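# Move desk items onto closet shelves and close closet

## Task

Transfer every object currently on the desk onto the closet's shelves, then close the closet door completely. An object the robot is still gripping or touching at the finish is not counted, nor is anything that stays put only because the robot holds it. The robot must not tip over or finish leaning. When finished, release everything and back the gripper away.

## Robot and tools

Robot: a Hello Robot Stretch 3, which has one arm. It has a two-wheeled base (0.33 m long, 0.34 m wide), a lift that rides up a mast, and a telescoping arm that reaches out to the robot's RIGHT side, ending in a wrist and a gripper. The base cannot slide sideways, so to shift the gripper forward or back you drive the base. Turning in place pivots about the point between the drive wheels, 0.05 m behind the front edge. With the arm pulled in and the wrist folded, the swept turning circle has radius 0.28 m; an unfolded, level wrist pokes outside it. Objects may occasionally be nudged by outside disturbances.

Frames: the base frame has its origin on the floor between the drive wheels, with x forward, y left and z up. hand_pose is reported in this frame, at the point where the closed fingertips meet. The odometry frame is the base frame as it was at the start. Heading runs from -3.142 to 3.142, positive to the left.

execute_actions takes "actions", a list run in order. Each action can carry "robot" (a command), "steps" (1 to 450 control steps at 30 per second, default 1) and "until" (an early-exit condition). An action containing only "steps" simply waits. An empty list just returns the current state and images. One invalid value rejects the whole call, and nothing in it runs.

A "robot" command can contain:
- "base": exactly one key. {"translate_m": d} is a relative drive, in metres, measured from where the base is when the command begins; forward is positive and |d| can be at most 1. {"rotate_rad": d} is a relative turn in place, in radians, positive counter-clockwise (left), |d| at most 3.2.
- "joints": absolute targets given by name, each a single number. Joints you leave out keep their current goal. Ranges: lift_m 0 to 1.1 (arm height on the mast, in m); arm_m 0 to 0.52 (extension, in m); wrist_yaw_rad -1.345 to 4.42 (0 points along the arm, positive swings toward the front, 3.0 folds it over the base); wrist_pitch_rad -1.57 to 0.451 (0 is level, negative tips the fingertips down); wrist_roll_rad -2.911 to 2.911 (0 means the fingers sit side by side); gripper_m -0.089 to 0.179 (larger is wider; the real fingertip gap is about 0.007 smaller when nearly shut and 0.025 smaller when fully open); head_pan_rad -3.953 to 1.73 (0 faces forward, positive is left, -1.57 looks along the arm); head_tilt_rad -1.53 to 0.419 (negative looks down).
- "contact_limits": {"arm_m": effort %, 1 to 100}, which sets how hard the arm may push before it halts. This applies until the next arm command.
A list of up to 8 such commands, optionally with {"pause_s": s} entries (at most 15 s), forms a queue that runs in order. Each entry starts once the previous one ends "done" (or "off_target" for base or gripper). {"stop": true} brakes everything and clears the queue. A new command takes effect immediately and throws away the rest of any older queue.

"until" example: {"robot": {"status": "ended"}} means every motion has finished. You can also compare fields, for example {"lift_m": [">", 0.3]} or {"base_status": ["!=", "moving"]}. {"any": {"status": "ended"}} fires as soon as any single motion finishes. Do not wait on exact "=" equality for readings.

zoom_image: arguments camera ("head_camera", "nav_camera", "wrist_camera") and region [x0, y0, x1, y1] in image pixels, top-left origin, no larger than 504x504. head_camera and nav_camera are on the head and follow head pan and tilt; wrist_camera is on the gripper.

finished_scene: argument scene (an integer). It ends the current scene permanently and reports the outcome. Make sure all motion has ended first.

Result lines: base_status and joint_status give moving, done, off_target (came to rest short of the goal, possibly still pushing), contact_stop (arm or lift hit something and went slack), time_out, stopped, not_commanded or torque_fault (a wrist servo switched off for about 10 s and is limp). For the base, the bracket shows distance travelled against the goal. joint_goals shows the targets. measured_speeds gives encoder speeds. The refusals/queue/queue_left line describes the most recent queue. Lines beginning "refused:" or "dropped:" name the rejected goal and why. on_its_own reports goals the robot changed itself, slack or switched-off joints, and tilt. base_tilt (degrees, forward and right positive) indicates leaning. motor_effort is in % (positive pushes toward higher values), with the peak shown in brackets; it is noisy. lidar_m gives 12 distances in 30-degree sectors, counter-clockwise from straight ahead, in a plane 0.17 m above the floor. wrist_depth_mm and head_depth_mm are 7x7 grids of median depth. base_odometry counts wheel turns only.

Practical rules: the base runs fast only when the arm is stowed (lift_m below 0.30, arm_m below 0.03, wrist_yaw_rad above 2.54). Fold or unfold the wrist only with lift_m between 0.32 and 0.95, pitch -0.4 and roll near 0. If yaw is below -0.4, keep pitch at -0.5 or lower. To grasp, command gripper_m below the object's width. To release, command at least 0.02 above the value where contact began. The gripper reading does not confirm a grasp, so check with the cameras. Avoid pushing the arm into anything rigid when the gripper is above about 0.45 m, and never push a second time after a contact_stop. Do not drive while the gripper is holding or hooked on something fixed. If the robot snags or tilts, reverse the last move in small steps, free the gripper, and lower lift_m to about 0.2 if it is still leaning. Avoid drops, slams and hard shoves. Faster completion is better.

Each tool is called after "Request:" as name(argument=value, ...), one argument or row to a line, values as JSON.

## Session

Request:
execute_actions(
  actions=[],
)

Scene clock: 0.00 s.
robot.base_odometry: x=+0.000 y=+0.000 heading=+0.000 (m, m, rad; robot's odometry frame)
robot.turned_by_wheels: +0.000 (rad since the last result)
robot.turned_by_imu: +0.000 (rad since the last result)
robot.base_tilt: forward=-0.5 right=-1.7 (deg)
robot.lidar_m: 2.07 2.12 2.72 2.55 2.61 2.09 1.58 1.75 1.27 1.19 1.24 1.60
robot.head_depth_mm: 1977 2766 2719 2783 2752 2772 2327 / 1951 2711 2736 2709 2715 2786 2208 / 1981 2019 2011 2016 2012 2016 2023 / 1960 1989 2012 2010 1991 1987 2042 / 1857 1999 1999 1979 1996 1985 2012 / 1774 1956 1975 1982 1973 1971 1988 / 1784 1956 1996 1978 1984 1953 1954
robot.base_status: not_commanded
robot.joint_positions: lift_m=+0.573 arm_m=-0.003 wrist_yaw_rad=+2.901 wrist_pitch_rad=-0.568 wrist_roll_rad=+0.006 gripper_m=+0.037 head_pan_rad=+0.017 head_tilt_rad=+0.012
robot.joint_goals: lift_m=+0.573 arm_m=-0.003 wrist_yaw_rad=+2.901 wrist_pitch_rad=-0.568 wrist_roll_rad=+0.006 gripper_m=+0.037 head_pan_rad=+0.017 head_tilt_rad=+0.012
robot.joint_status: lift_m=not_commanded arm_m=not_commanded wrist_yaw_rad=not_commanded wrist_pitch_rad=not_commanded wrist_roll_rad=not_commanded gripper_m=not_commanded head_pan_rad=not_commanded head_tilt_rad=not_commanded
robot.measured_speeds: translate_m=+0.000 rotate_rad=+0.000 lift_m=+0.000 arm_m=+0.000 wrist_yaw_rad=+0.000 wrist_pitch_rad=+0.000 wrist_roll_rad=+0.000 head_pan_rad=+0.000 head_tilt_rad=+0.000
robot: refusals=0 queue=idle queue_left=0
robot.motor_effort: left_wheel=+0 right_wheel=-1 lift_m=+30 arm_m=+1 wrist_yaw_rad=-1 wrist_pitch_rad=+7 wrist_roll_rad=-1 gripper_m=+1 head_pan_rad=+1 head_tilt_rad=+1 (%)
robot.hand_pose: x=+0.0271 y=+0.0552 z=+0.5540 quat_wxyz=(+0.279, +0.699, +0.115, +0.648) (m; robot's base frame)
robot.wrist_depth_mm: - - - - - - - / - - - - - - - / - - - - - - - / - 976 - 963 994 994 998 / 858 863 880 849 814 822 823 / 741 743 - 728 721 734 730 / 647 656 - 663 640 647 646
pictures: head_camera (sideways: a quarter turn clockwise sets it upright), nav_camera (sideways: a quarter turn counterclockwise sets it upright), wrist_camera
Images, in order (width x height): head_camera 896x504, nav_camera 672x504, wrist_camera 644x364.

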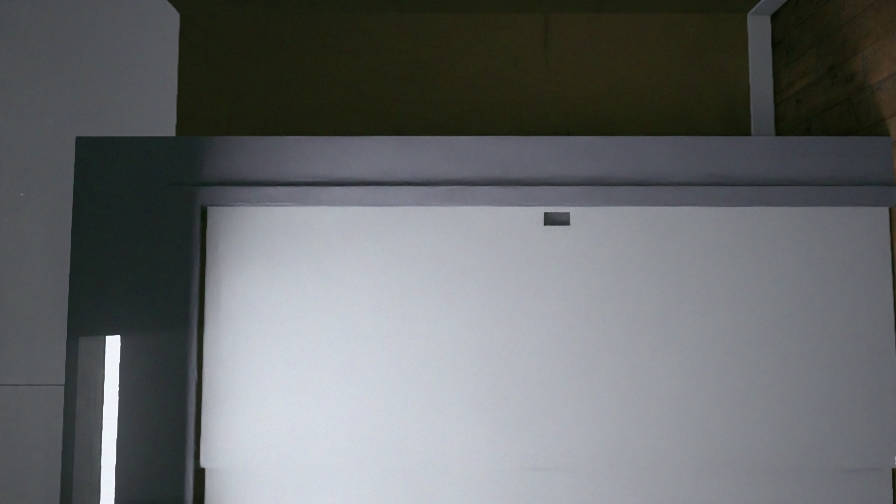

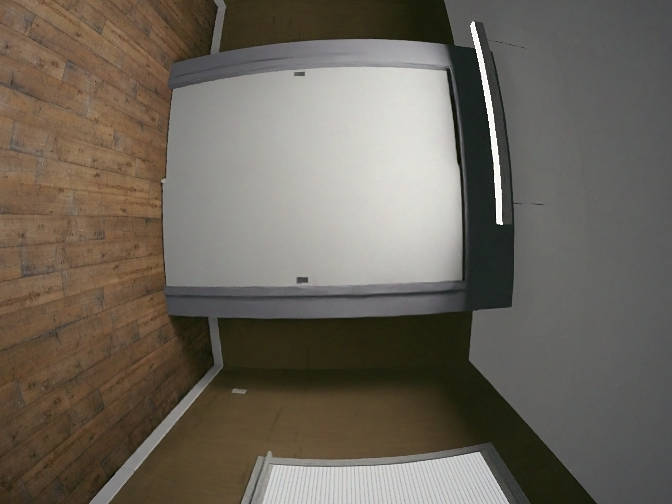

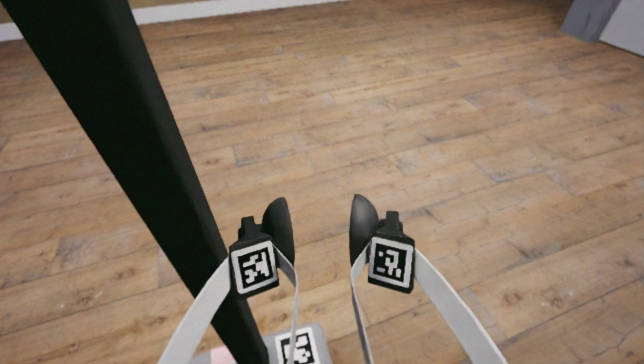

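Request:
execute_actions(
  actions=[
    {"robot":{"joints":{"head_pan_rad":-2.2,"head_tilt_rad":-0.4}},"steps":200,"until":{"robot":{"status":"ended"}}},
  ],
)

Request:
execute_actions(
  actions=[
    {"robot":{"joints":{"head_pan_rad":1.7,"head_tilt_rad":-0.4}},"steps":200,"until":{"robot":{"status":"ended"}}},
  ],
)

Scene clock: 5.83 s.
robot.base_odometry: x=+0.000 y=+0.000 heading=+0.000 (m, m, rad; robot's odometry frame)
robot.turned_by_wheels: +0.000 (rad since the last result)
robot.turned_by_imu: +0.001 (rad since the last result)
robot.base_tilt: forward=-0.5 right=-1.7 (deg)
robot.lidar_m: 2.07 2.12 2.72 2.56 2.61 2.10 1.57 1.75 1.27 1.19 1.24 1.60
robot.head_depth_mm: 1798 1933 1771 2215 2036 1750 1409 / 1620 1748 1861 2092 2190 1744 1412 / 1486 1588 1717 1890 2016 1742 1420 / 1363 1454 1571 1696 1839 1766 1414 / 1241 1314 1409 1508 1629 1672 1416 / 1155 1230 1289 1391 1490 1595 1419 / 1083 1136 1206 1281 1360 1462 1425
robot.base_status: not_commanded
robot.joint_positions: lift_m=+0.573 arm_m=-0.003 wrist_yaw_rad=+2.901 wrist_pitch_rad=-0.568 wrist_roll_rad=+0.006 gripper_m=+0.037 head_pan_rad=-2.193 head_tilt_rad=-0.395
robot.joint_goals: lift_m=+0.573 arm_m=-0.003 wrist_yaw_rad=+2.901 wrist_pitch_rad=-0.568 wrist_roll_rad=+0.006 gripper_m=+0.037 head_pan_rad=-2.200 head_tilt_rad=-0.400
robot.joint_status: lift_m=not_commanded arm_m=not_commanded wrist_yaw_rad=not_commanded wrist_pitch_rad=not_commanded wrist_roll_rad=not_commanded gripper_m=not_commanded head_pan_rad=done head_tilt_rad=done
robot.measured_speeds: translate_m=+0.000 rotate_rad=+0.000 lift_m=+0.000 arm_m=+0.000 wrist_yaw_rad=+0.000 wrist_pitch_rad=+0.000 wrist_roll_rad=+0.000 head_pan_rad=+0.000 head_tilt_rad=+0.000
robot: refusals=0 queue=done queue_left=0
robot.motor_effort: left_wheel=+0(0) right_wheel=-1(1) lift_m=+30(30) arm_m=+0(0) wrist_yaw_rad=+0(1) wrist_pitch_rad=+7(7) wrist_roll_rad=+0(1) gripper_m=+0(0) head_pan_rad=-2(30) head_tilt_rad=-2(20) (%)
robot.hand_pose: x=+0.0271 y=+0.0552 z=+0.5540 quat_wxyz=(+0.279, +0.699, +0.115, +0.648) (m; robot's base frame)
robot.wrist_depth_mm: - - - - - - - / - - - - - - - / - - - - - - - / - 957 - 992 950 - 946 / 851 836 857 828 817 825 825 / 728 742 - 749 707 716 730 / 670 646 - 657 639 641 636
pictures: head_camera (sideways: a quarter turn clockwise sets it upright), nav_camera (sideways: a quarter turn counterclockwise sets it upright), wrist_camera
Images, in order (width x height): head_camera 896x504, nav_camera 672x504, wrist_camera 644x364.

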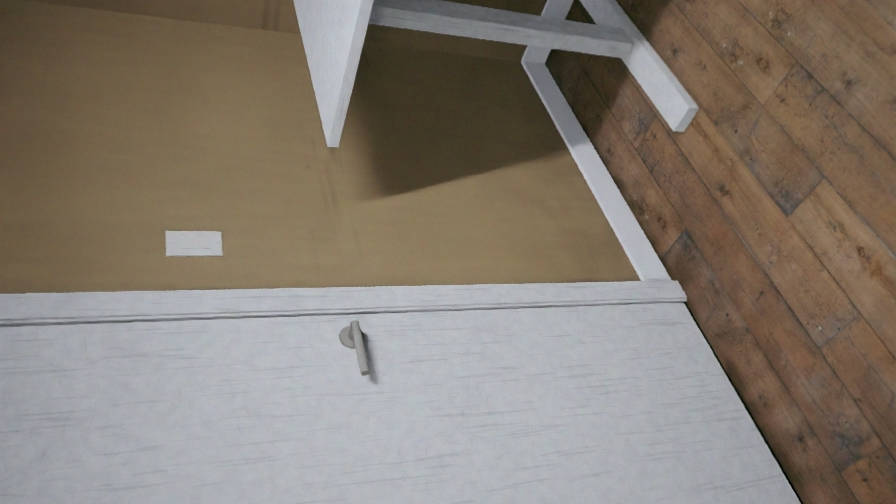

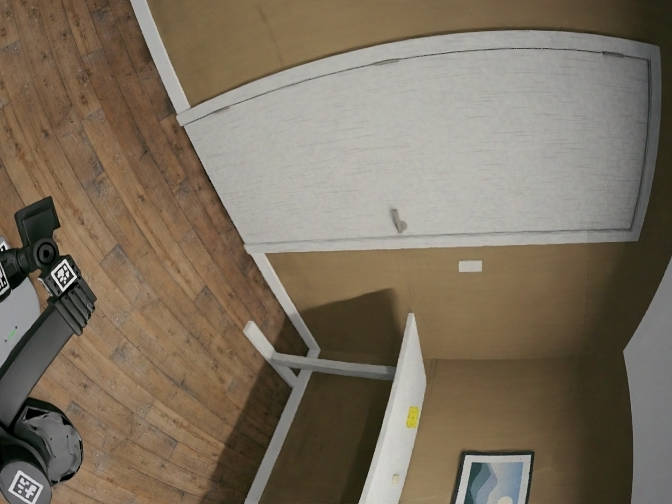

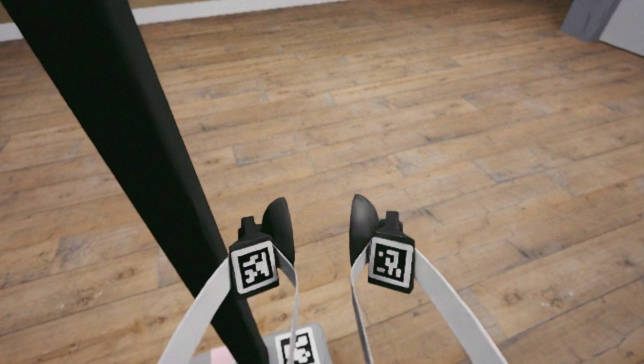

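Scene clock: 8.10 s.
robot.base_odometry: x=+0.000 y=+0.000 heading=+0.000 (m, m, rad; robot's odometry frame)
robot.turned_by_wheels: +0.000 (rad since the last result)
robot.turned_by_imu: +0.000 (rad since the last result)
robot.base_tilt: forward=-0.6 right=-1.7 (deg)
robot.lidar_m: 2.08 2.12 2.71 2.56 2.60 2.10 1.58 1.75 1.27 1.19 1.24 1.61
robot.head_depth_mm: 2146 2290 2466 2656 2270 1727 1410 / 2175 2273 2492 2695 2256 1727 1421 / 2186 2314 2446 2655 2256 1759 1414 / 2150 2306 2505 2660 2268 1737 1417 / 2152 2297 2480 2676 2240 1719 1405 / 2162 2338 2516 2691 2241 1763 1425 / 2187 2329 2501 2719 2263 1817 -
robot.base_status: not_commanded
robot.joint_positions: lift_m=+0.573 arm_m=-0.003 wrist_yaw_rad=+2.901 wrist_pitch_rad=-0.568 wrist_roll_rad=+0.006 gripper_m=+0.037 head_pan_rad=+1.693 head_tilt_rad=-0.395
robot.joint_goals: lift_m=+0.573 arm_m=-0.003 wrist_yaw_rad=+2.901 wrist_pitch_rad=-0.568 wrist_roll_rad=+0.006 gripper_m=+0.037 head_pan_rad=+1.700 head_tilt_rad=-0.400
robot.joint_status: lift_m=not_commanded arm_m=not_commanded wrist_yaw_rad=not_commanded wrist_pitch_rad=not_commanded wrist_roll_rad=not_commanded gripper_m=not_commanded head_pan_rad=done head_tilt_rad=done
robot.measured_speeds: translate_m=+0.000 rotate_rad=+0.000 lift_m=+0.000 arm_m=+0.000 wrist_yaw_rad=+0.000 wrist_pitch_rad=+0.000 wrist_roll_rad=+0.000 head_pan_rad=+0.000 head_tilt_rad=+0.000
robot: refusals=0 queue=done queue_left=0
robot.motor_effort: left_wheel=+0(1) right_wheel=-1(1) lift_m=+31(30) arm_m=+0(0) wrist_yaw_rad=-1(1) wrist_pitch_rad=+7(7) wrist_roll_rad=+0(0) gripper_m=+0(0) head_pan_rad=+4(28) head_tilt_rad=-1(3) (%)
robot.hand_pose: x=+0.0271 y=+0.0552 z=+0.5540 quat_wxyz=(+0.279, +0.699, +0.115, +0.648) (m; robot's base frame)
robot.wrist_depth_mm: - - - - - - - / - - - - - - - / - - - - - - - / - 961 - 980 990 973 973 / 842 854 872 856 821 817 831 / 741 724 - 716 703 726 741 / 648 659 - 649 668 645 646
pictures: head_camera (sideways: a quarter turn clockwise sets it upright), nav_camera (sideways: a quarter turn counterclockwise sets it upright), wrist_camera
Images, in order (width x height): head_camera 896x504, nav_camera 672x504, wrist_camera 644x364.

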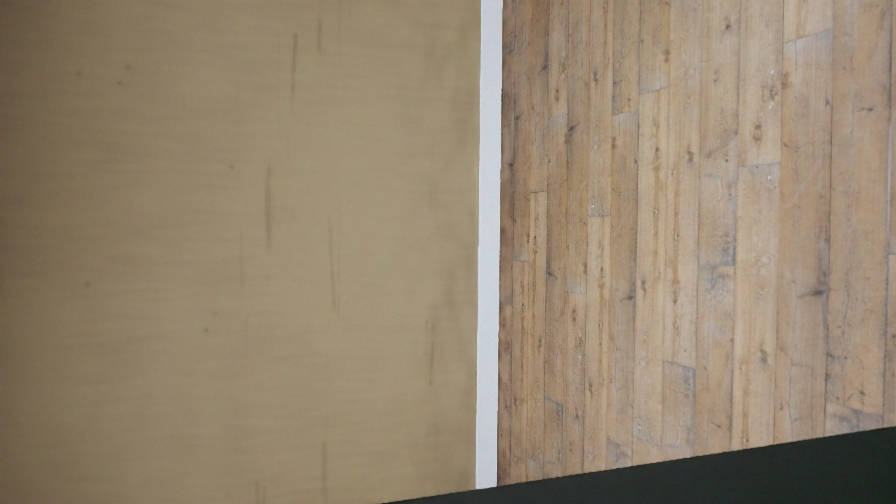

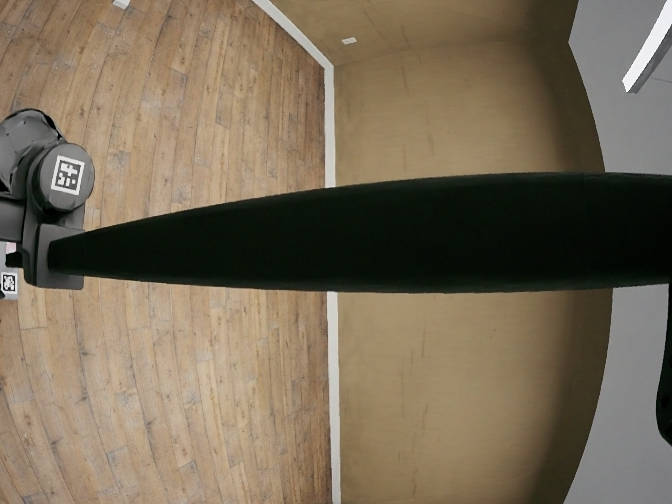

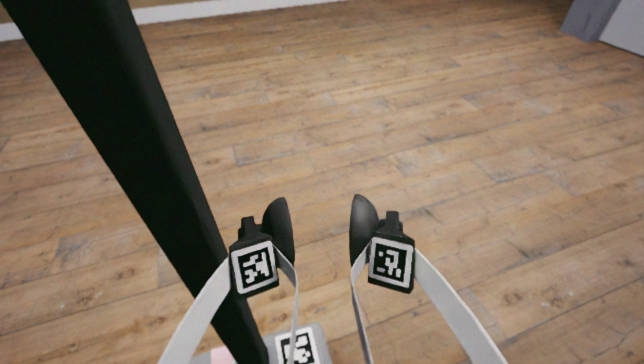

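Request:
execute_actions(
  actions=[
    {"robot":{"joints":{"head_pan_rad":-2.95,"head_tilt_rad":-0.3}},"steps":200,"until":{"robot":{"status":"ended"}}},
  ],
)

Scene clock: 12.33 s.
robot.base_odometry: x=+0.000 y=+0.000 heading=+0.000 (m, m, rad; robot's odometry frame)
robot.turned_by_wheels: +0.000 (rad since the last result)
robot.turned_by_imu: +0.001 (rad since the last result)
robot.base_tilt: forward=-0.5 right=-1.7 (deg)
robot.lidar_m: 2.08 2.12 2.72 2.56 2.60 2.10 1.58 1.75 1.27 1.19 1.24 1.61
robot.head_depth_mm: 1647 1756 1823 1469 2026 1775 1495 / 1678 1753 1849 1465 2083 1929 1529 / 1684 1760 1858 1467 2111 1919 1529 / 1694 1775 1849 2018 2108 1921 1535 / 1704 1799 1878 2024 2176 1937 1535 / 1730 1818 1912 2055 2175 1922 1519 / 1748 1833 1933 2090 2218 1884 1526
robot.base_status: not_commanded
robot.joint_positions: lift_m=+0.573 arm_m=-0.003 wrist_yaw_rad=+2.901 wrist_pitch_rad=-0.568 wrist_roll_rad=+0.006 gripper_m=+0.037 head_pan_rad=-2.943 head_tilt_rad=-0.310
robot.joint_goals: lift_m=+0.573 arm_m=-0.003 wrist_yaw_rad=+2.901 wrist_pitch_rad=-0.568 wrist_roll_rad=+0.006 gripper_m=+0.037 head_pan_rad=-2.950 head_tilt_rad=-0.300
robot.joint_status: lift_m=not_commanded arm_m=not_commanded wrist_yaw_rad=not_commanded wrist_pitch_rad=not_commanded wrist_roll_rad=not_commanded gripper_m=not_commanded head_pan_rad=done head_tilt_rad=done
robot.measured_speeds: translate_m=+0.000 rotate_rad=+0.000 lift_m=+0.000 arm_m=+0.000 wrist_yaw_rad=+0.000 wrist_pitch_rad=+0.000 wrist_roll_rad=+0.000 head_pan_rad=+0.000 head_tilt_rad=+0.000
robot: refusals=0 queue=done queue_left=0
robot.motor_effort: left_wheel=+0(0) right_wheel=-1(1) lift_m=+31(31) arm_m=+0(0) wrist_yaw_rad=+0(1) wrist_pitch_rad=+7(7) wrist_roll_rad=-1(0) gripper_m=+1(0) head_pan_rad=-3(27) head_tilt_rad=+3(13) (%)
robot.hand_pose: x=+0.0271 y=+0.0552 z=+0.5540 quat_wxyz=(+0.279, +0.699, +0.115, +0.648) (m; robot's base frame)
robot.wrist_depth_mm: - - - - - - - / - - - - - - - / - - - - - - - / - 958 - 994 989 967 978 / 865 835 838 806 824 812 815 / 736 738 - 749 705 733 714 / 660 664 - 676 654 631 653
pictures: head_camera (sideways: a quarter turn clockwise sets it upright), nav_camera (sideways: a quarter turn counterclockwise sets it upright), wrist_camera
Images, in order (width x height): head_camera 896x504, nav_camera 672x504, wrist_camera 644x364.

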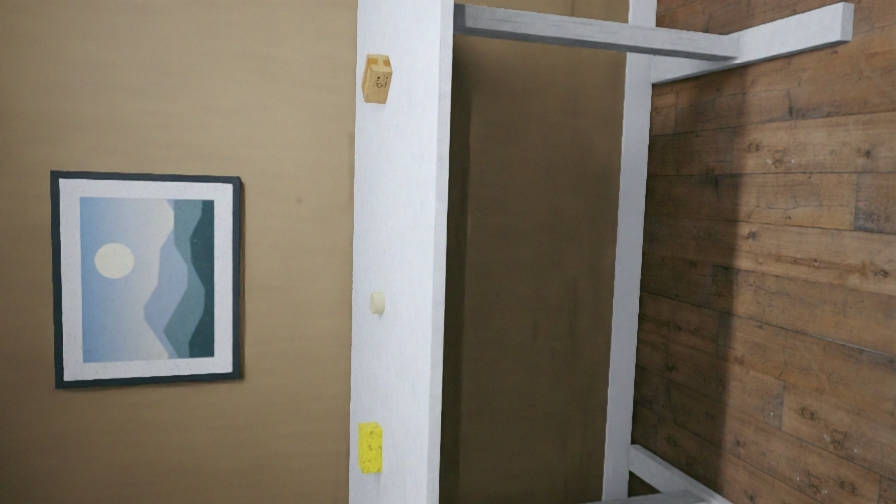

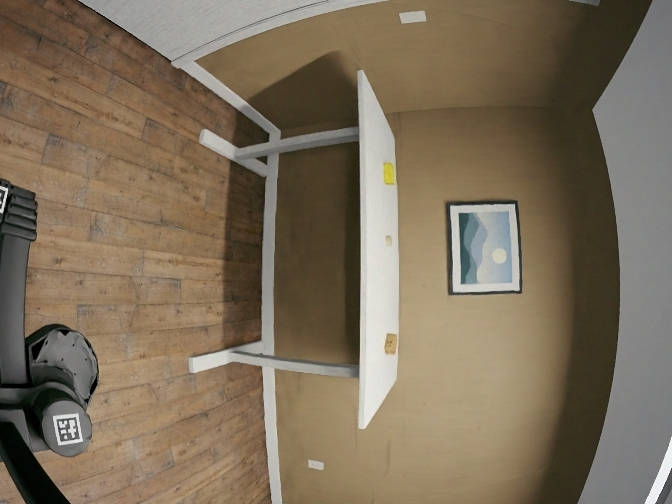

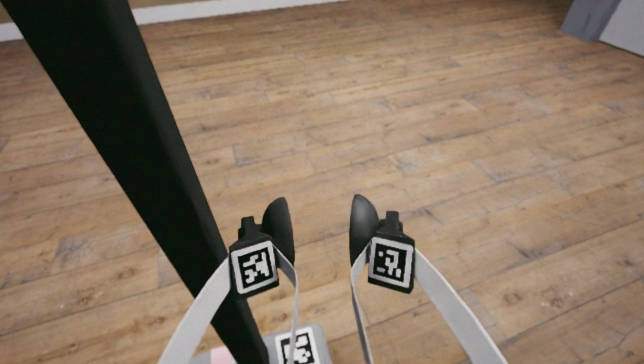

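Request:
execute_actions(
  actions=[
    {"robot":[{"base":{"translate_m":1.0},"joints":{"head_pan_rad":-1.57,"head_tilt_rad":-0.3,"lift_m":0.9,"wrist_pitch_rad":-0.4}},{"base":{"translate_m":0.4}},{"base":{"rotate_rad":1.571}},{"joints":{"wrist_yaw_rad":0,"gripper_m":0.0}},{"joints":{"wrist_pitch_rad":0}}],"steps":450,"until":{"robot":{"status":"ended"}}},
    {"steps":450,"until":{"robot":{"status":"ended"}}},
  ],
)

Scene clock: 42.63 s.
robot.base_odometry: x=+1.400 y=+0.000 heading=+1.571 (m, m, rad; robot's odometry frame)
robot.turned_by_wheels: +1.571 (rad since the last result)
robot.turned_by_imu: +1.591 (rad since the last result)
robot.base_tilt: forward=-0.5 right=-1.7 (deg)
robot.lidar_m: 2.65 2.71 3.58 2.98 1.69 1.18 1.11 1.14 0.69 0.68 0.70 0.97
robot.head_depth_mm: 554 582 619 660 711 764 824 / 571 599 634 668 709 758 805 / 569 599 634 673 717 764 805 / 563 596 628 666 709 748 798 / 557 588 624 658 702 751 806 / 553 585 617 651 694 742 800 / 549 578 611 648 690 736 793
robot.base_status: done (rotate_rad +1.5708 of +1.5710)
robot.joint_positions: lift_m=+0.900 arm_m=-0.003 wrist_yaw_rad=+0.003 wrist_pitch_rad=-0.022 wrist_roll_rad=+0.006 gripper_m=+0.000 head_pan_rad=-1.577 head_tilt_rad=-0.309
robot.joint_goals: lift_m=+0.900 arm_m=-0.003 wrist_yaw_rad=+0.000 wrist_pitch_rad=+0.000 wrist_roll_rad=+0.006 gripper_m=+0.000 head_pan_rad=-1.570 head_tilt_rad=-0.300
robot.joint_status: lift_m=done arm_m=not_commanded wrist_yaw_rad=done wrist_pitch_rad=done wrist_roll_rad=not_commanded gripper_m=done head_pan_rad=done head_tilt_rad=done
robot.measured_speeds: translate_m=+0.000 rotate_rad=+0.000 lift_m=+0.000 arm_m=+0.000 wrist_yaw_rad=+0.000 wrist_pitch_rad=+0.000 wrist_roll_rad=+0.000 head_pan_rad=+0.000 head_tilt_rad=+0.000
robot: refusals=0 queue=done queue_left=0
robot.motor_effort: left_wheel=-4(8) right_wheel=+4(9) lift_m=+42(40) arm_m=+0(0) wrist_yaw_rad=-2(4) wrist_pitch_rad=+13(13) wrist_roll_rad=-1(0) gripper_m=-3(98) head_pan_rad=+3(29) head_tilt_rad=+3(3) (%)
robot.hand_pose: x=-0.0208 y=-0.3977 z=+1.0085 quat_wxyz=(+0.705, +0.009, -0.709, -0.007) (m; robot's base frame)
robot.wrist_depth_mm: 382 390 399 403 409 404 - / 395 395 405 411 412 412 - / 408 416 417 426 434 440 - / 418 425 439 447 453 445 - / 438 447 454 - 463 471 - / 451 464 470 488 468 494 - / 470 478 502 502 505 507 -
pictures: head_camera (sideways: a quarter turn clockwise sets it upright), nav_camera (sideways: a quarter turn counterclockwise sets it upright), wrist_camera
Images, in order (width x height): head_camera 896x504, nav_camera 672x504, wrist_camera 644x364.

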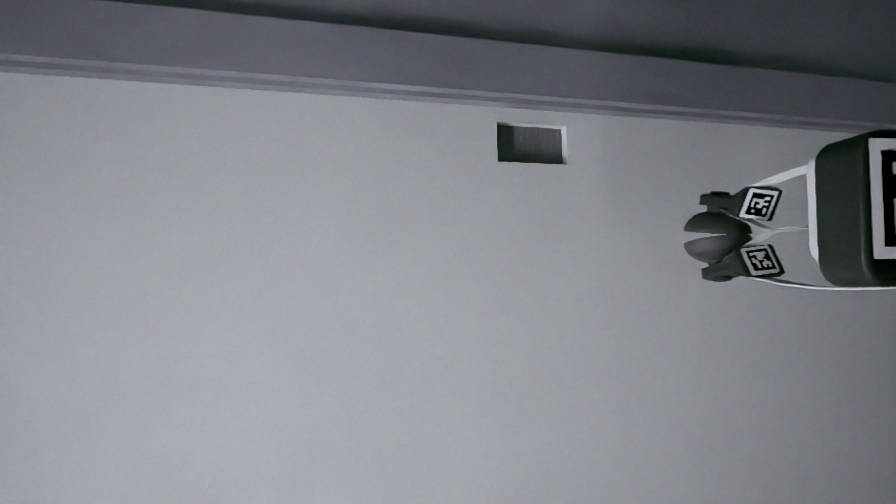

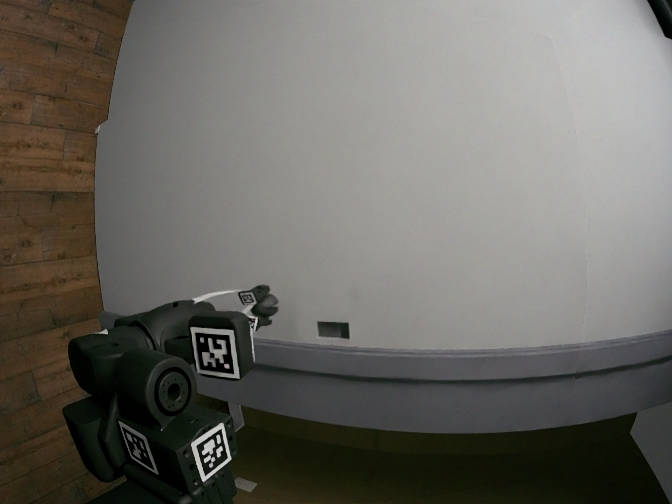

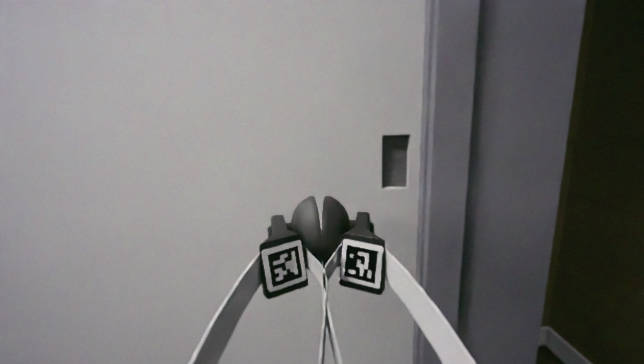

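Request:
execute_actions(
  actions=[
    {"robot":{"base":{"translate_m":-0.10},"joints":{"arm_m":0.2,"gripper_m":-0.02}},"steps":450,"until":{"robot":{"status":"ended"}}},
  ],
)

Scene clock: 50.83 s.
robot.base_odometry: x=+1.400 y=-0.100 heading=+1.571 (m, m, rad; robot's odometry frame)
robot.turned_by_wheels: +0.000 (rad since the last result)
robot.turned_by_imu: +0.000 (rad since the last result)
robot.base_tilt: forward=-0.6 right=-1.7 (deg)
robot.lidar_m: 2.75 2.82 3.55 2.99 1.54 1.07 1.02 1.04 0.71 0.67 0.70 0.92
robot.head_depth_mm: 569 600 635 679 719 - 839 / 558 593 627 670 701 - 842 / 558 584 618 653 682 - 813 / 567 600 632 672 713 - 835 / 563 593 629 666 708 761 814 / 559 590 623 660 704 752 810 / 553 584 618 653 698 744 796
robot.base_status: done (translate_m -0.1000 of -0.1000)
robot.joint_positions: lift_m=+0.900 arm_m=+0.200 wrist_yaw_rad=+0.001 wrist_pitch_rad=-0.021 wrist_roll_rad=+0.006 gripper_m=-0.019 head_pan_rad=-1.577 head_tilt_rad=-0.309
robot.joint_goals: lift_m=+0.900 arm_m=+0.200 wrist_yaw_rad=+0.000 wrist_pitch_rad=+0.000 wrist_roll_rad=+0.006 gripper_m=-0.020 head_pan_rad=-1.570 head_tilt_rad=-0.300
robot.joint_status: lift_m=done arm_m=done wrist_yaw_rad=done wrist_pitch_rad=done wrist_roll_rad=not_commanded gripper_m=done head_pan_rad=done head_tilt_rad=done
robot.measured_speeds: translate_m=+0.000 rotate_rad=+0.000 lift_m=+0.000 arm_m=+0.000 wrist_yaw_rad=+0.000 wrist_pitch_rad=+0.000 wrist_roll_rad=+0.000 head_pan_rad=+0.000 head_tilt_rad=+0.000
robot: refusals=0 queue=done queue_left=0
robot.motor_effort: left_wheel=-4(9) right_wheel=+3(5) lift_m=+42(42) arm_m=+3(4) wrist_yaw_rad=-1(2) wrist_pitch_rad=+12(13) wrist_roll_rad=+0(0) gripper_m=-11(89) head_pan_rad=+2(3) head_tilt_rad=+3(3) (%)
robot.hand_pose: x=-0.0211 y=-0.6003 z=+1.0088 quat_wxyz=(+0.705, +0.008, -0.709, -0.007) (m; robot's base frame)
robot.wrist_depth_mm: 212 215 219 224 202 218 222 / 218 222 228 232 210 226 230 / 226 230 234 238 216 232 240 / 233 238 245 260 225 243 249 / 241 248 253 - 234 252 259 / 253 256 264 275 243 265 271 / 262 267 274 280 257 274 285
pictures: head_camera (sideways: a quarter turn clockwise sets it upright), nav_camera (sideways: a quarter turn counterclockwise sets it upright), wrist_camera
Images, in order (width x height): head_camera 896x504, nav_camera 672x504, wrist_camera 644x364.

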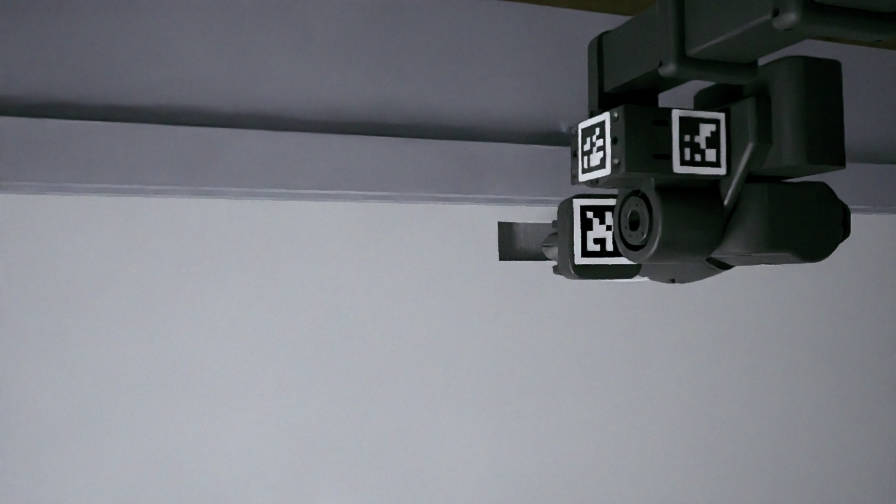

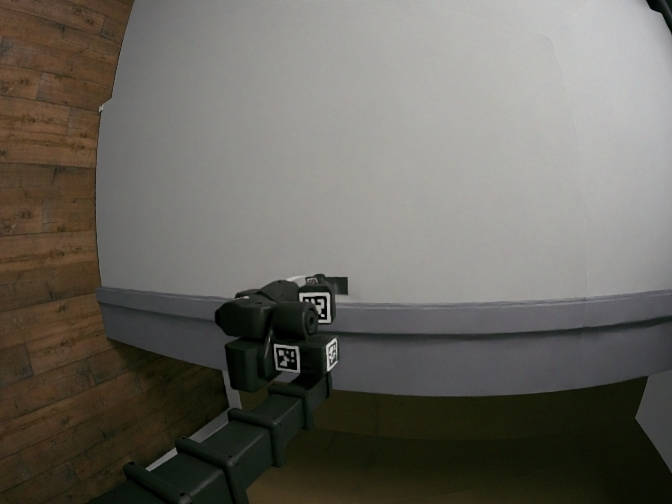

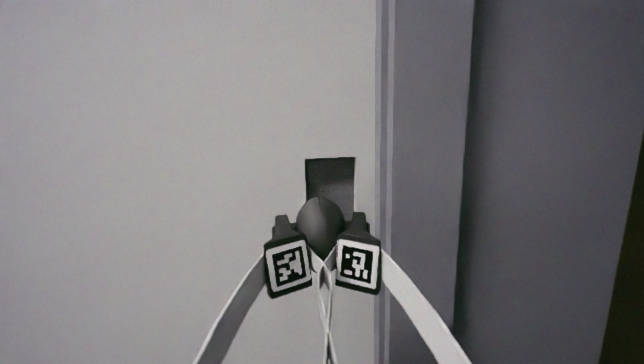

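Request:
execute_actions(
  actions=[
    {"robot":{"joints":{"arm_m":0.32},"contact_limits":{"arm_m":12}},"steps":200,"until":{"robot":{"status":"ended"}}},
  ],
)

Scene clock: 54.67 s.
robot.base_odometry: x=+1.400 y=-0.100 heading=+1.571 (m, m, rad; robot's odometry frame)
robot.turned_by_wheels: +0.000 (rad since the last result)
robot.turned_by_imu: -0.005 (rad since the last result)
robot.base_tilt: forward=-0.8 right=-2.1 (deg)
robot.lidar_m: 2.76 2.82 3.58 2.98 1.55 1.08 1.01 1.03 0.71 0.67 0.71 0.92
robot.head_depth_mm: 578 610 647 683 725 - 1402 / 572 606 638 677 - 785 830 / 562 589 623 658 - 765 805 / 578 610 644 681 - 788 833 / 573 602 637 674 721 766 818 / 570 598 631 668 709 756 813 / 564 594 625 662 702 746 802
robot.base_status: done (translate_m -0.1000 of -0.1000)
robot.joint_positions: lift_m=+0.900 arm_m=+0.286 wrist_yaw_rad=+0.011 wrist_pitch_rad=-0.033 wrist_roll_rad=+0.006 gripper_m=-0.019 head_pan_rad=-1.577 head_tilt_rad=-0.307
robot.joint_goals: lift_m=+0.900 arm_m=+0.286 wrist_yaw_rad=+0.000 wrist_pitch_rad=+0.000 wrist_roll_rad=+0.006 gripper_m=-0.020 head_pan_rad=-1.570 head_tilt_rad=-0.300
robot.joint_status: lift_m=done arm_m=contact_stop wrist_yaw_rad=done wrist_pitch_rad=done wrist_roll_rad=not_commanded gripper_m=done head_pan_rad=done head_tilt_rad=done
robot.measured_speeds: translate_m=+0.000 rotate_rad=+0.001 lift_m=+0.001 arm_m=+0.004 wrist_yaw_rad=-0.110 wrist_pitch_rad=+0.072 wrist_roll_rad=+0.000 head_pan_rad=+0.000 head_tilt_rad=+0.000
robot: refusals=0 queue=dropped queue_left=0
robot.on_its_own: arm_m is slack since a contact_stop, until your next command for it (your +0.320 is given up)
robot.motor_effort: left_wheel=+0(8) right_wheel=+0(3) lift_m=+41(42) arm_m=+2(13) wrist_yaw_rad=-7(11) wrist_pitch_rad=+18(25) wrist_roll_rad=-1(0) gripper_m=-11(11) head_pan_rad=+1(4) head_tilt_rad=+2(3) (%)
robot.contact_limits: arm_m 12 (drawing in: default 15, maximum 25; extending or still: default 22, maximum 35)
robot.hand_pose: x=-0.0187 y=-0.6863 z=+1.0058 quat_wxyz=(+0.705, +0.016, -0.709, -0.008) (m; robot's base frame)
robot.wrist_depth_mm: 144 148 149 153 137 128 144 / 149 152 155 159 140 133 150 / 154 157 160 163 143 139 156 / 161 163 167 169 146 144 162 / 167 170 173 - 150 150 169 / 173 177 178 192 154 158 176 / 181 183 190 192 175 166 185
pictures: head_camera (sideways: a quarter turn clockwise sets it upright), nav_camera (sideways: a quarter turn counterclockwise sets it upright), wrist_camera
Images, in order (width x height): head_camera 896x504, nav_camera 672x504, wrist_camera 644x364.

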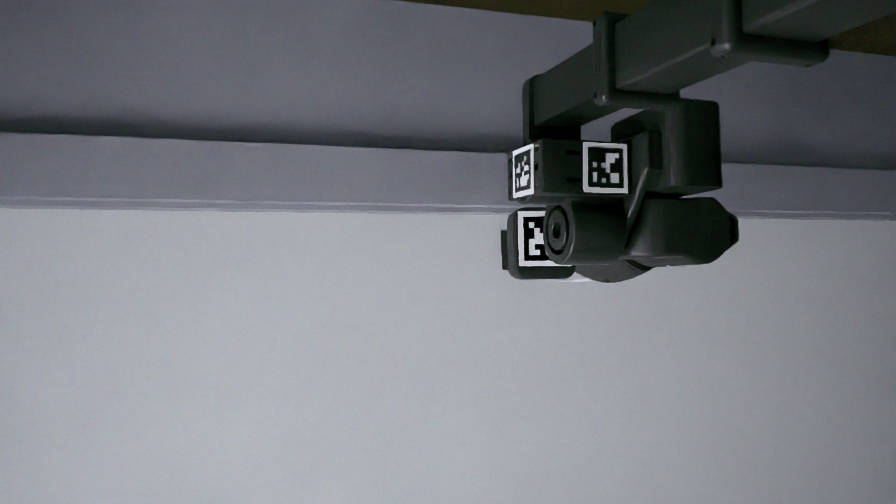

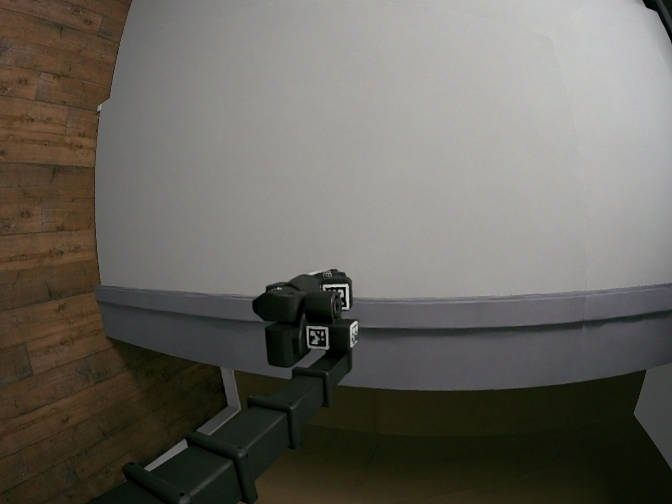

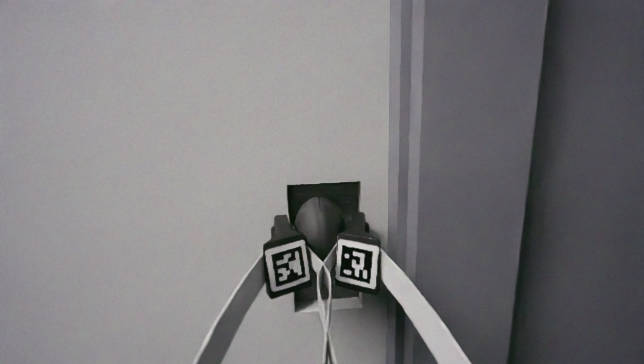

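Tip appears in the recess. Hold the arm and drive.

Request:
execute_actions(
  actions=[
    {"robot":{"base":{"translate_m":0.15},"joints":{"arm_m":0.286}},"steps":200,"until":{"robot":{"status":"ended"}}},
  ],
)

Scene clock: 58.73 s.
robot.base_odometry: x=+1.400 y=+0.050 heading=+1.570 (m, m, rad; robot's odometry frame)
robot.turned_by_wheels: +0.000 (rad since the last result)
robot.turned_by_imu: -0.150 (rad since the last result)
robot.base_tilt: forward=-0.6 right=-1.8 (deg)
robot.lidar_m: 1.41 2.64 3.15 2.98 2.10 1.29 1.14 1.14 0.74 0.67 0.67 0.80
robot.head_depth_mm: 596 631 671 710 759 - 904 / 574 607 645 689 728 815 858 / 576 604 640 677 - 780 825 / 571 601 638 674 - 772 827 / 555 586 619 657 699 745 799 / 544 573 604 638 676 720 772 / 532 561 588 623 659 700 750
robot.base_status: done (translate_m +0.1500 of +0.1500)
robot.joint_positions: lift_m=+0.900 arm_m=+0.285 wrist_yaw_rad=-0.036 wrist_pitch_rad=-0.020 wrist_roll_rad=+0.006 gripper_m=-0.019 head_pan_rad=-1.577 head_tilt_rad=-0.306
robot.joint_goals: lift_m=+0.900 arm_m=+0.286 wrist_yaw_rad=+0.000 wrist_pitch_rad=+0.000 wrist_roll_rad=+0.006 gripper_m=-0.020 head_pan_rad=-1.570 head_tilt_rad=-0.300
robot.joint_status: lift_m=done arm_m=done wrist_yaw_rad=done wrist_pitch_rad=done wrist_roll_rad=not_commanded gripper_m=done head_pan_rad=done head_tilt_rad=done
robot.measured_speeds: translate_m=+0.000 rotate_rad=+0.000 lift_m=+0.000 arm_m=+0.000 wrist_yaw_rad=+0.000 wrist_pitch_rad=+0.000 wrist_roll_rad=+0.000 head_pan_rad=+0.000 head_tilt_rad=+0.000
robot: refusals=0 queue=done queue_left=0
robot.on_its_own: wrist_yaw_rad is at rest, and its effort (+22) is outside its rest range (-12 to +12)
robot.motor_effort: left_wheel=-8(19) right_wheel=+15(28) lift_m=+40(40) arm_m=+6(9) wrist_yaw_rad=+22(37) wrist_pitch_rad=+11(15) wrist_roll_rad=+0(1) gripper_m=-15(18) head_pan_rad=+2(3) head_tilt_rad=+3(3) (%)
robot.hand_pose: x=-0.0306 y=-0.6857 z=+1.0092 quat_wxyz=(+0.705, -0.006, -0.709, -0.020) (m; robot's base frame)
robot.wrist_depth_mm: 125 131 140 150 156 141 172 / 128 134 144 157 161 147 178 / 132 139 149 160 166 153 187 / 136 143 154 173 172 160 197 / 139 148 160 - 173 167 207 / 144 153 164 190 171 174 216 / 149 158 172 185 197 185 230
pictures: head_camera (sideways: a quarter turn clockwise sets it upright), nav_camera (sideways: a quarter turn counterclockwise sets it upright), wrist_camera
Images, in order (width x height): head_camera 896x504, nav_camera 672x504, wrist_camera 644x364.

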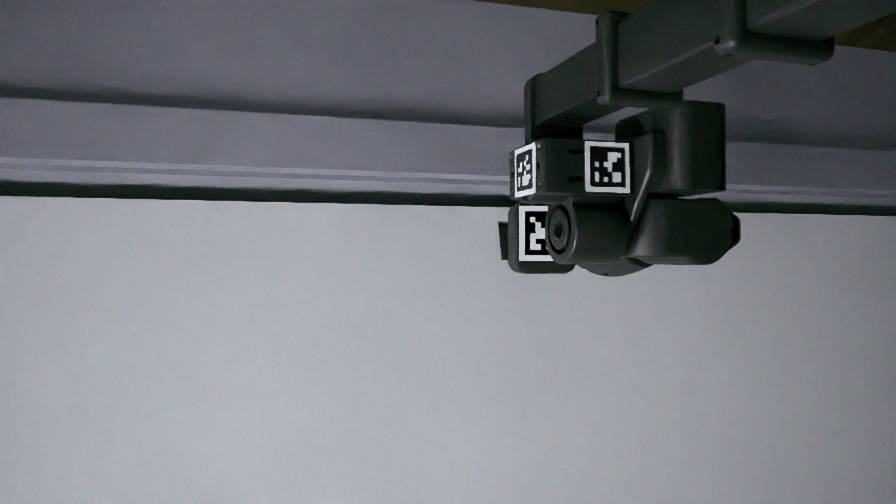

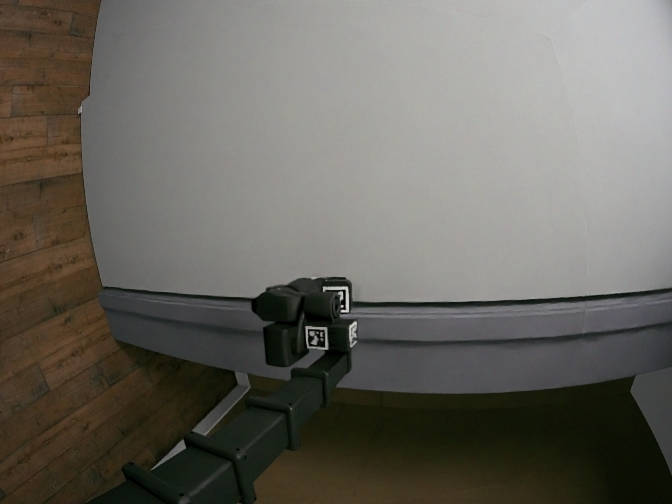

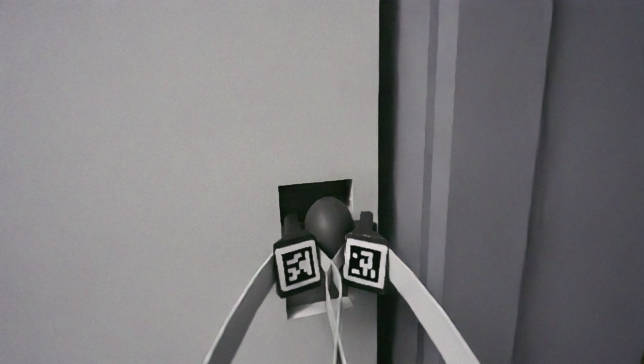

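Request:
execute_actions(
  actions=[
    {"robot":[{"base":{"rotate_rad":0.2}},{"base":{"translate_m":0.12}},{"base":{"rotate_rad":0.15}}],"steps":300,"until":{"robot":{"status":"ended"}}},
  ],
)

Scene clock: 67.93 s.
robot.base_odometry: x=+1.376 y=+0.168 heading=+1.920 (m, m, rad; robot's odometry frame)
robot.turned_by_wheels: +0.349 (rad since the last result)
robot.turned_by_imu: -0.031 (rad since the last result)
robot.base_tilt: forward=-0.6 right=-1.7 (deg)
robot.lidar_m: 1.35 2.57 3.01 2.98 2.32 1.38 1.20 1.20 0.74 0.66 0.66 0.76
robot.head_depth_mm: 591 626 666 709 753 - 904 / 570 600 633 678 715 801 845 / 585 615 654 696 - 799 842 / 560 591 627 661 698 760 812 / 546 576 608 643 684 731 781 / 533 560 590 625 663 705 758 / 520 546 576 606 643 682 732
robot.base_status: done (rotate_rad +0.1498 of +0.1500)
robot.joint_positions: lift_m=+0.900 arm_m=+0.285 wrist_yaw_rad=-0.143 wrist_pitch_rad=-0.021 wrist_roll_rad=+0.006 gripper_m=-0.019 head_pan_rad=-1.577 head_tilt_rad=-0.306
robot.joint_goals: lift_m=+0.900 arm_m=+0.286 wrist_yaw_rad=-0.126 wrist_pitch_rad=+0.000 wrist_roll_rad=+0.006 gripper_m=-0.020 head_pan_rad=-1.570 head_tilt_rad=-0.300
robot.joint_status: lift_m=done arm_m=done wrist_yaw_rad=done wrist_pitch_rad=done wrist_roll_rad=not_commanded gripper_m=done head_pan_rad=done head_tilt_rad=done
robot.measured_speeds: translate_m=+0.000 rotate_rad=+0.000 lift_m=+0.000 arm_m=+0.000 wrist_yaw_rad=+0.000 wrist_pitch_rad=+0.000 wrist_roll_rad=+0.000 head_pan_rad=+0.000 head_tilt_rad=+0.000
robot: refusals=0 queue=done queue_left=0
robot.on_its_own: wrist_yaw_rad is held at -0.126, not at your +0.000, by its stall guard, which is not easing now
robot.motor_effort: left_wheel=-4(30) right_wheel=+5(44) lift_m=+39(39) arm_m=+8(10) wrist_yaw_rad=+11(52) wrist_pitch_rad=+12(19) wrist_roll_rad=+0(0) gripper_m=-13(21) head_pan_rad=+2(1) head_tilt_rad=+2(1) (%)
robot.hand_pose: x=-0.0579 y=-0.6830 z=+1.0089 quat_wxyz=(+0.703, -0.043, -0.708, -0.058) (m; robot's base frame)
robot.wrist_depth_mm: 114 122 135 152 174 155 206 / 117 125 140 156 179 161 216 / 121 129 143 161 185 168 228 / 123 133 148 173 190 177 240 / 127 137 153 - 194 186 259 / 131 141 155 189 188 196 272 / 135 145 166 186 225 221 786
pictures: head_camera (sideways: a quarter turn clockwise sets it upright), nav_camera (sideways: a quarter turn counterclockwise sets it upright), wrist_camera
Images, in order (width x height): head_camera 896x504, nav_camera 672x504, wrist_camera 644x364.

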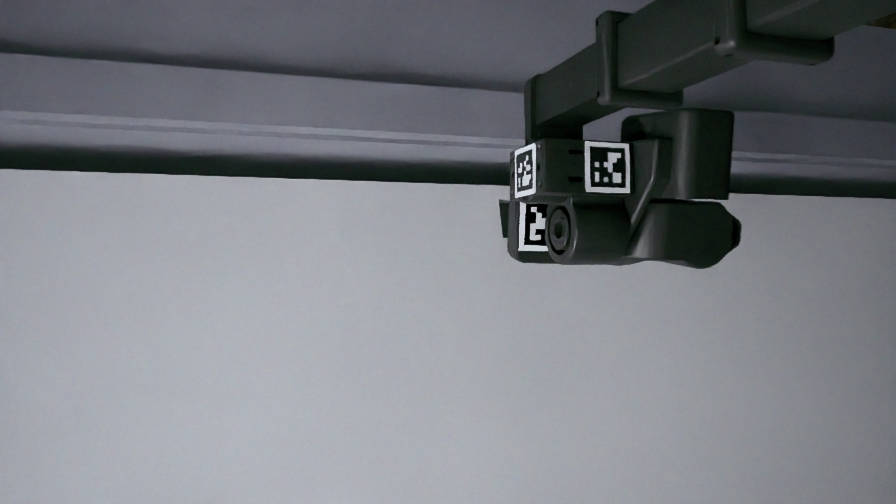

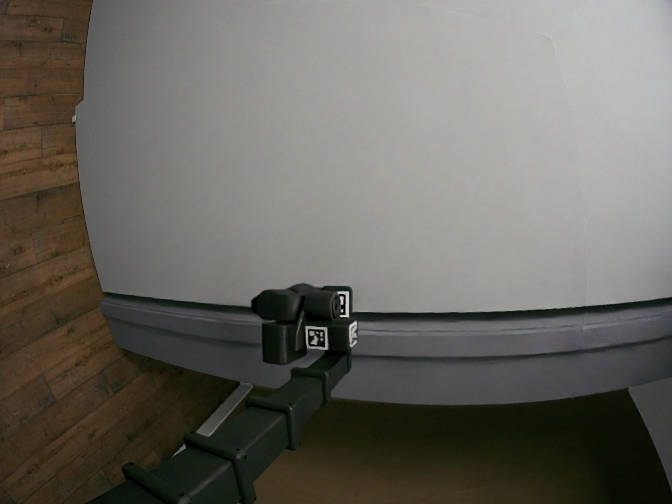

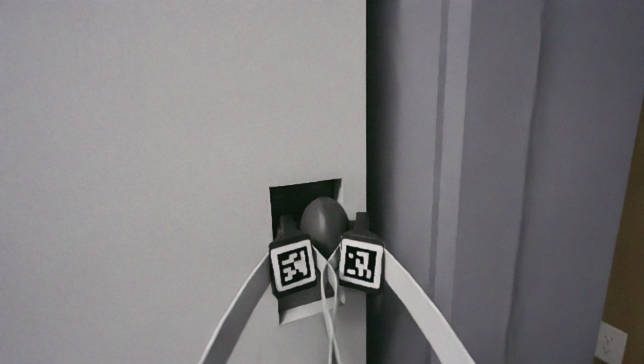

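Request:
execute_actions(
  actions=[
    {"robot":[{"joints":{"arm_m":0.0}},{"joints":{"wrist_yaw_rad":1.3}},{"base":{"rotate_rad":-0.8}},{"base":{"translate_m":0.28}},{"base":{"rotate_rad":1.0}},{"base":{"translate_m":-0.3}},{"joints":{"wrist_yaw_rad":0.3,"head_tilt_rad":-0.6}}],"steps":450,"until":{"robot":{"status":"ended"}}},
    {"steps":300,"until":{"robot":{"status":"ended"}}},
  ],
)

Scene clock: 95.13 s.
robot.base_odometry: x=+1.655 y=+0.164 heading=+2.120 (m, m, rad; robot's odometry frame)
robot.turned_by_wheels: +0.200 (rad since the last result)
robot.turned_by_imu: +0.203 (rad since the last result)
robot.base_tilt: forward=-0.6 right=-1.7 (deg)
robot.lidar_m: 1.42 2.80 3.71 3.24 1.56 1.09 1.04 1.06 0.42 0.43 0.44 0.58
robot.head_depth_mm: 327 352 386 437 512 - - / 376 410 449 462 515 576 - / 336 370 412 478 555 642 - / 333 367 409 463 505 - - / 331 365 406 450 513 - 755 / 329 361 402 451 526 604 724 / 326 359 398 447 513 596 715
robot.base_status: done (translate_m -0.3000 of -0.3000)
robot.joint_positions: lift_m=+0.900 arm_m=+0.000 wrist_yaw_rad=+0.303 wrist_pitch_rad=-0.020 wrist_roll_rad=+0.006 gripper_m=-0.019 head_pan_rad=-1.577 head_tilt_rad=-0.592
robot.joint_goals: lift_m=+0.900 arm_m=+0.000 wrist_yaw_rad=+0.300 wrist_pitch_rad=+0.000 wrist_roll_rad=+0.006 gripper_m=-0.020 head_pan_rad=-1.570 head_tilt_rad=-0.600
robot.joint_status: lift_m=done arm_m=done wrist_yaw_rad=done wrist_pitch_rad=done wrist_roll_rad=not_commanded gripper_m=done head_pan_rad=done head_tilt_rad=done
robot.measured_speeds: translate_m=+0.000 rotate_rad=+0.000 lift_m=+0.000 arm_m=+0.000 wrist_yaw_rad=+0.000 wrist_pitch_rad=+0.000 wrist_roll_rad=+0.000 head_pan_rad=+0.000 head_tilt_rad=+0.000
robot: refusals=0 queue=done queue_left=0
robot.motor_effort: left_wheel=-3(9) right_wheel=+3(7) lift_m=+39(39) arm_m=-2(8) wrist_yaw_rad=-3(10) wrist_pitch_rad=+12(12) wrist_roll_rad=+0(0) gripper_m=-11(12) head_pan_rad=+2(3) head_tilt_rad=-3(20) (%)
robot.hand_pose: x=+0.0549 y=-0.3894 z=+1.0092 quat_wxyz=(+0.698, +0.114, -0.700, +0.099) (m; robot's base frame)
robot.wrist_depth_mm: 215 202 188 176 165 155 150 / 227 212 192 182 169 160 167 / 237 218 202 187 176 165 167 / 250 229 211 194 182 177 177 / 260 243 220 - 188 188 176 / 274 253 233 213 193 189 186 / 291 265 240 221 208 190 194
pictures: head_camera (sideways: a quarter turn clockwise sets it upright), nav_camera (sideways: a quarter turn counterclockwise sets it upright), wrist_camera
Images, in order (width x height): head_camera 896x504, nav_camera 672x504, wrist_camera 644x364.

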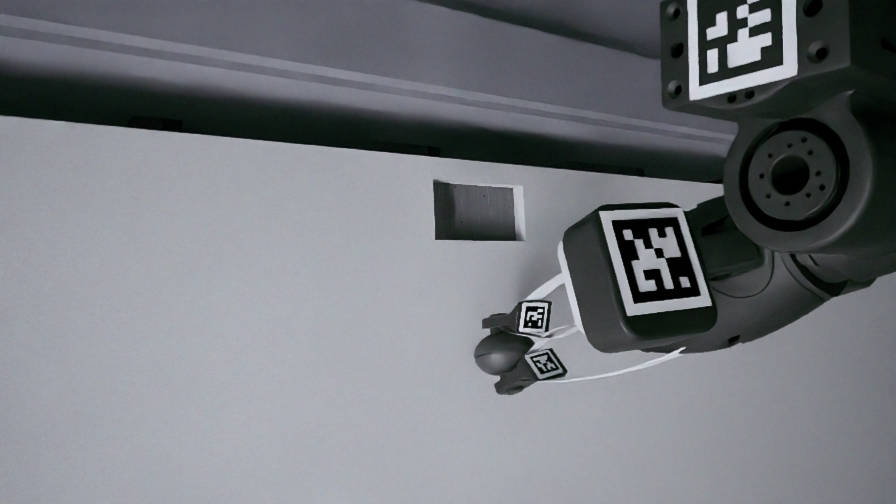

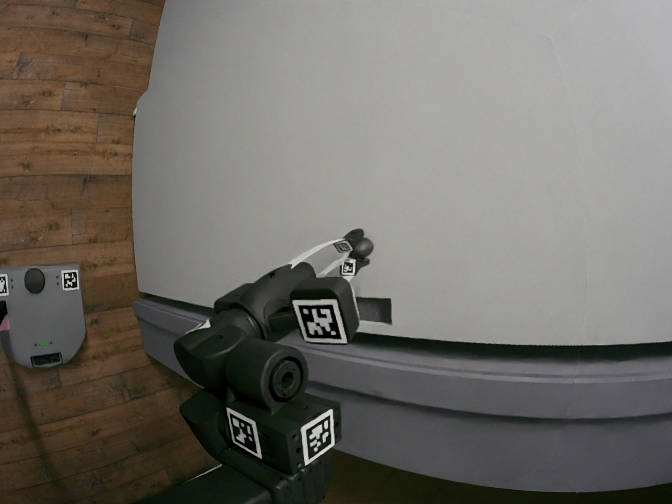

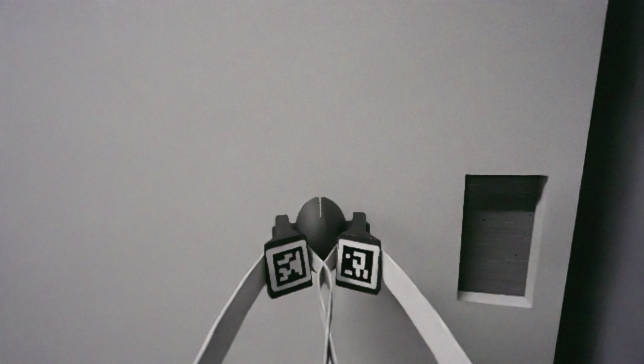

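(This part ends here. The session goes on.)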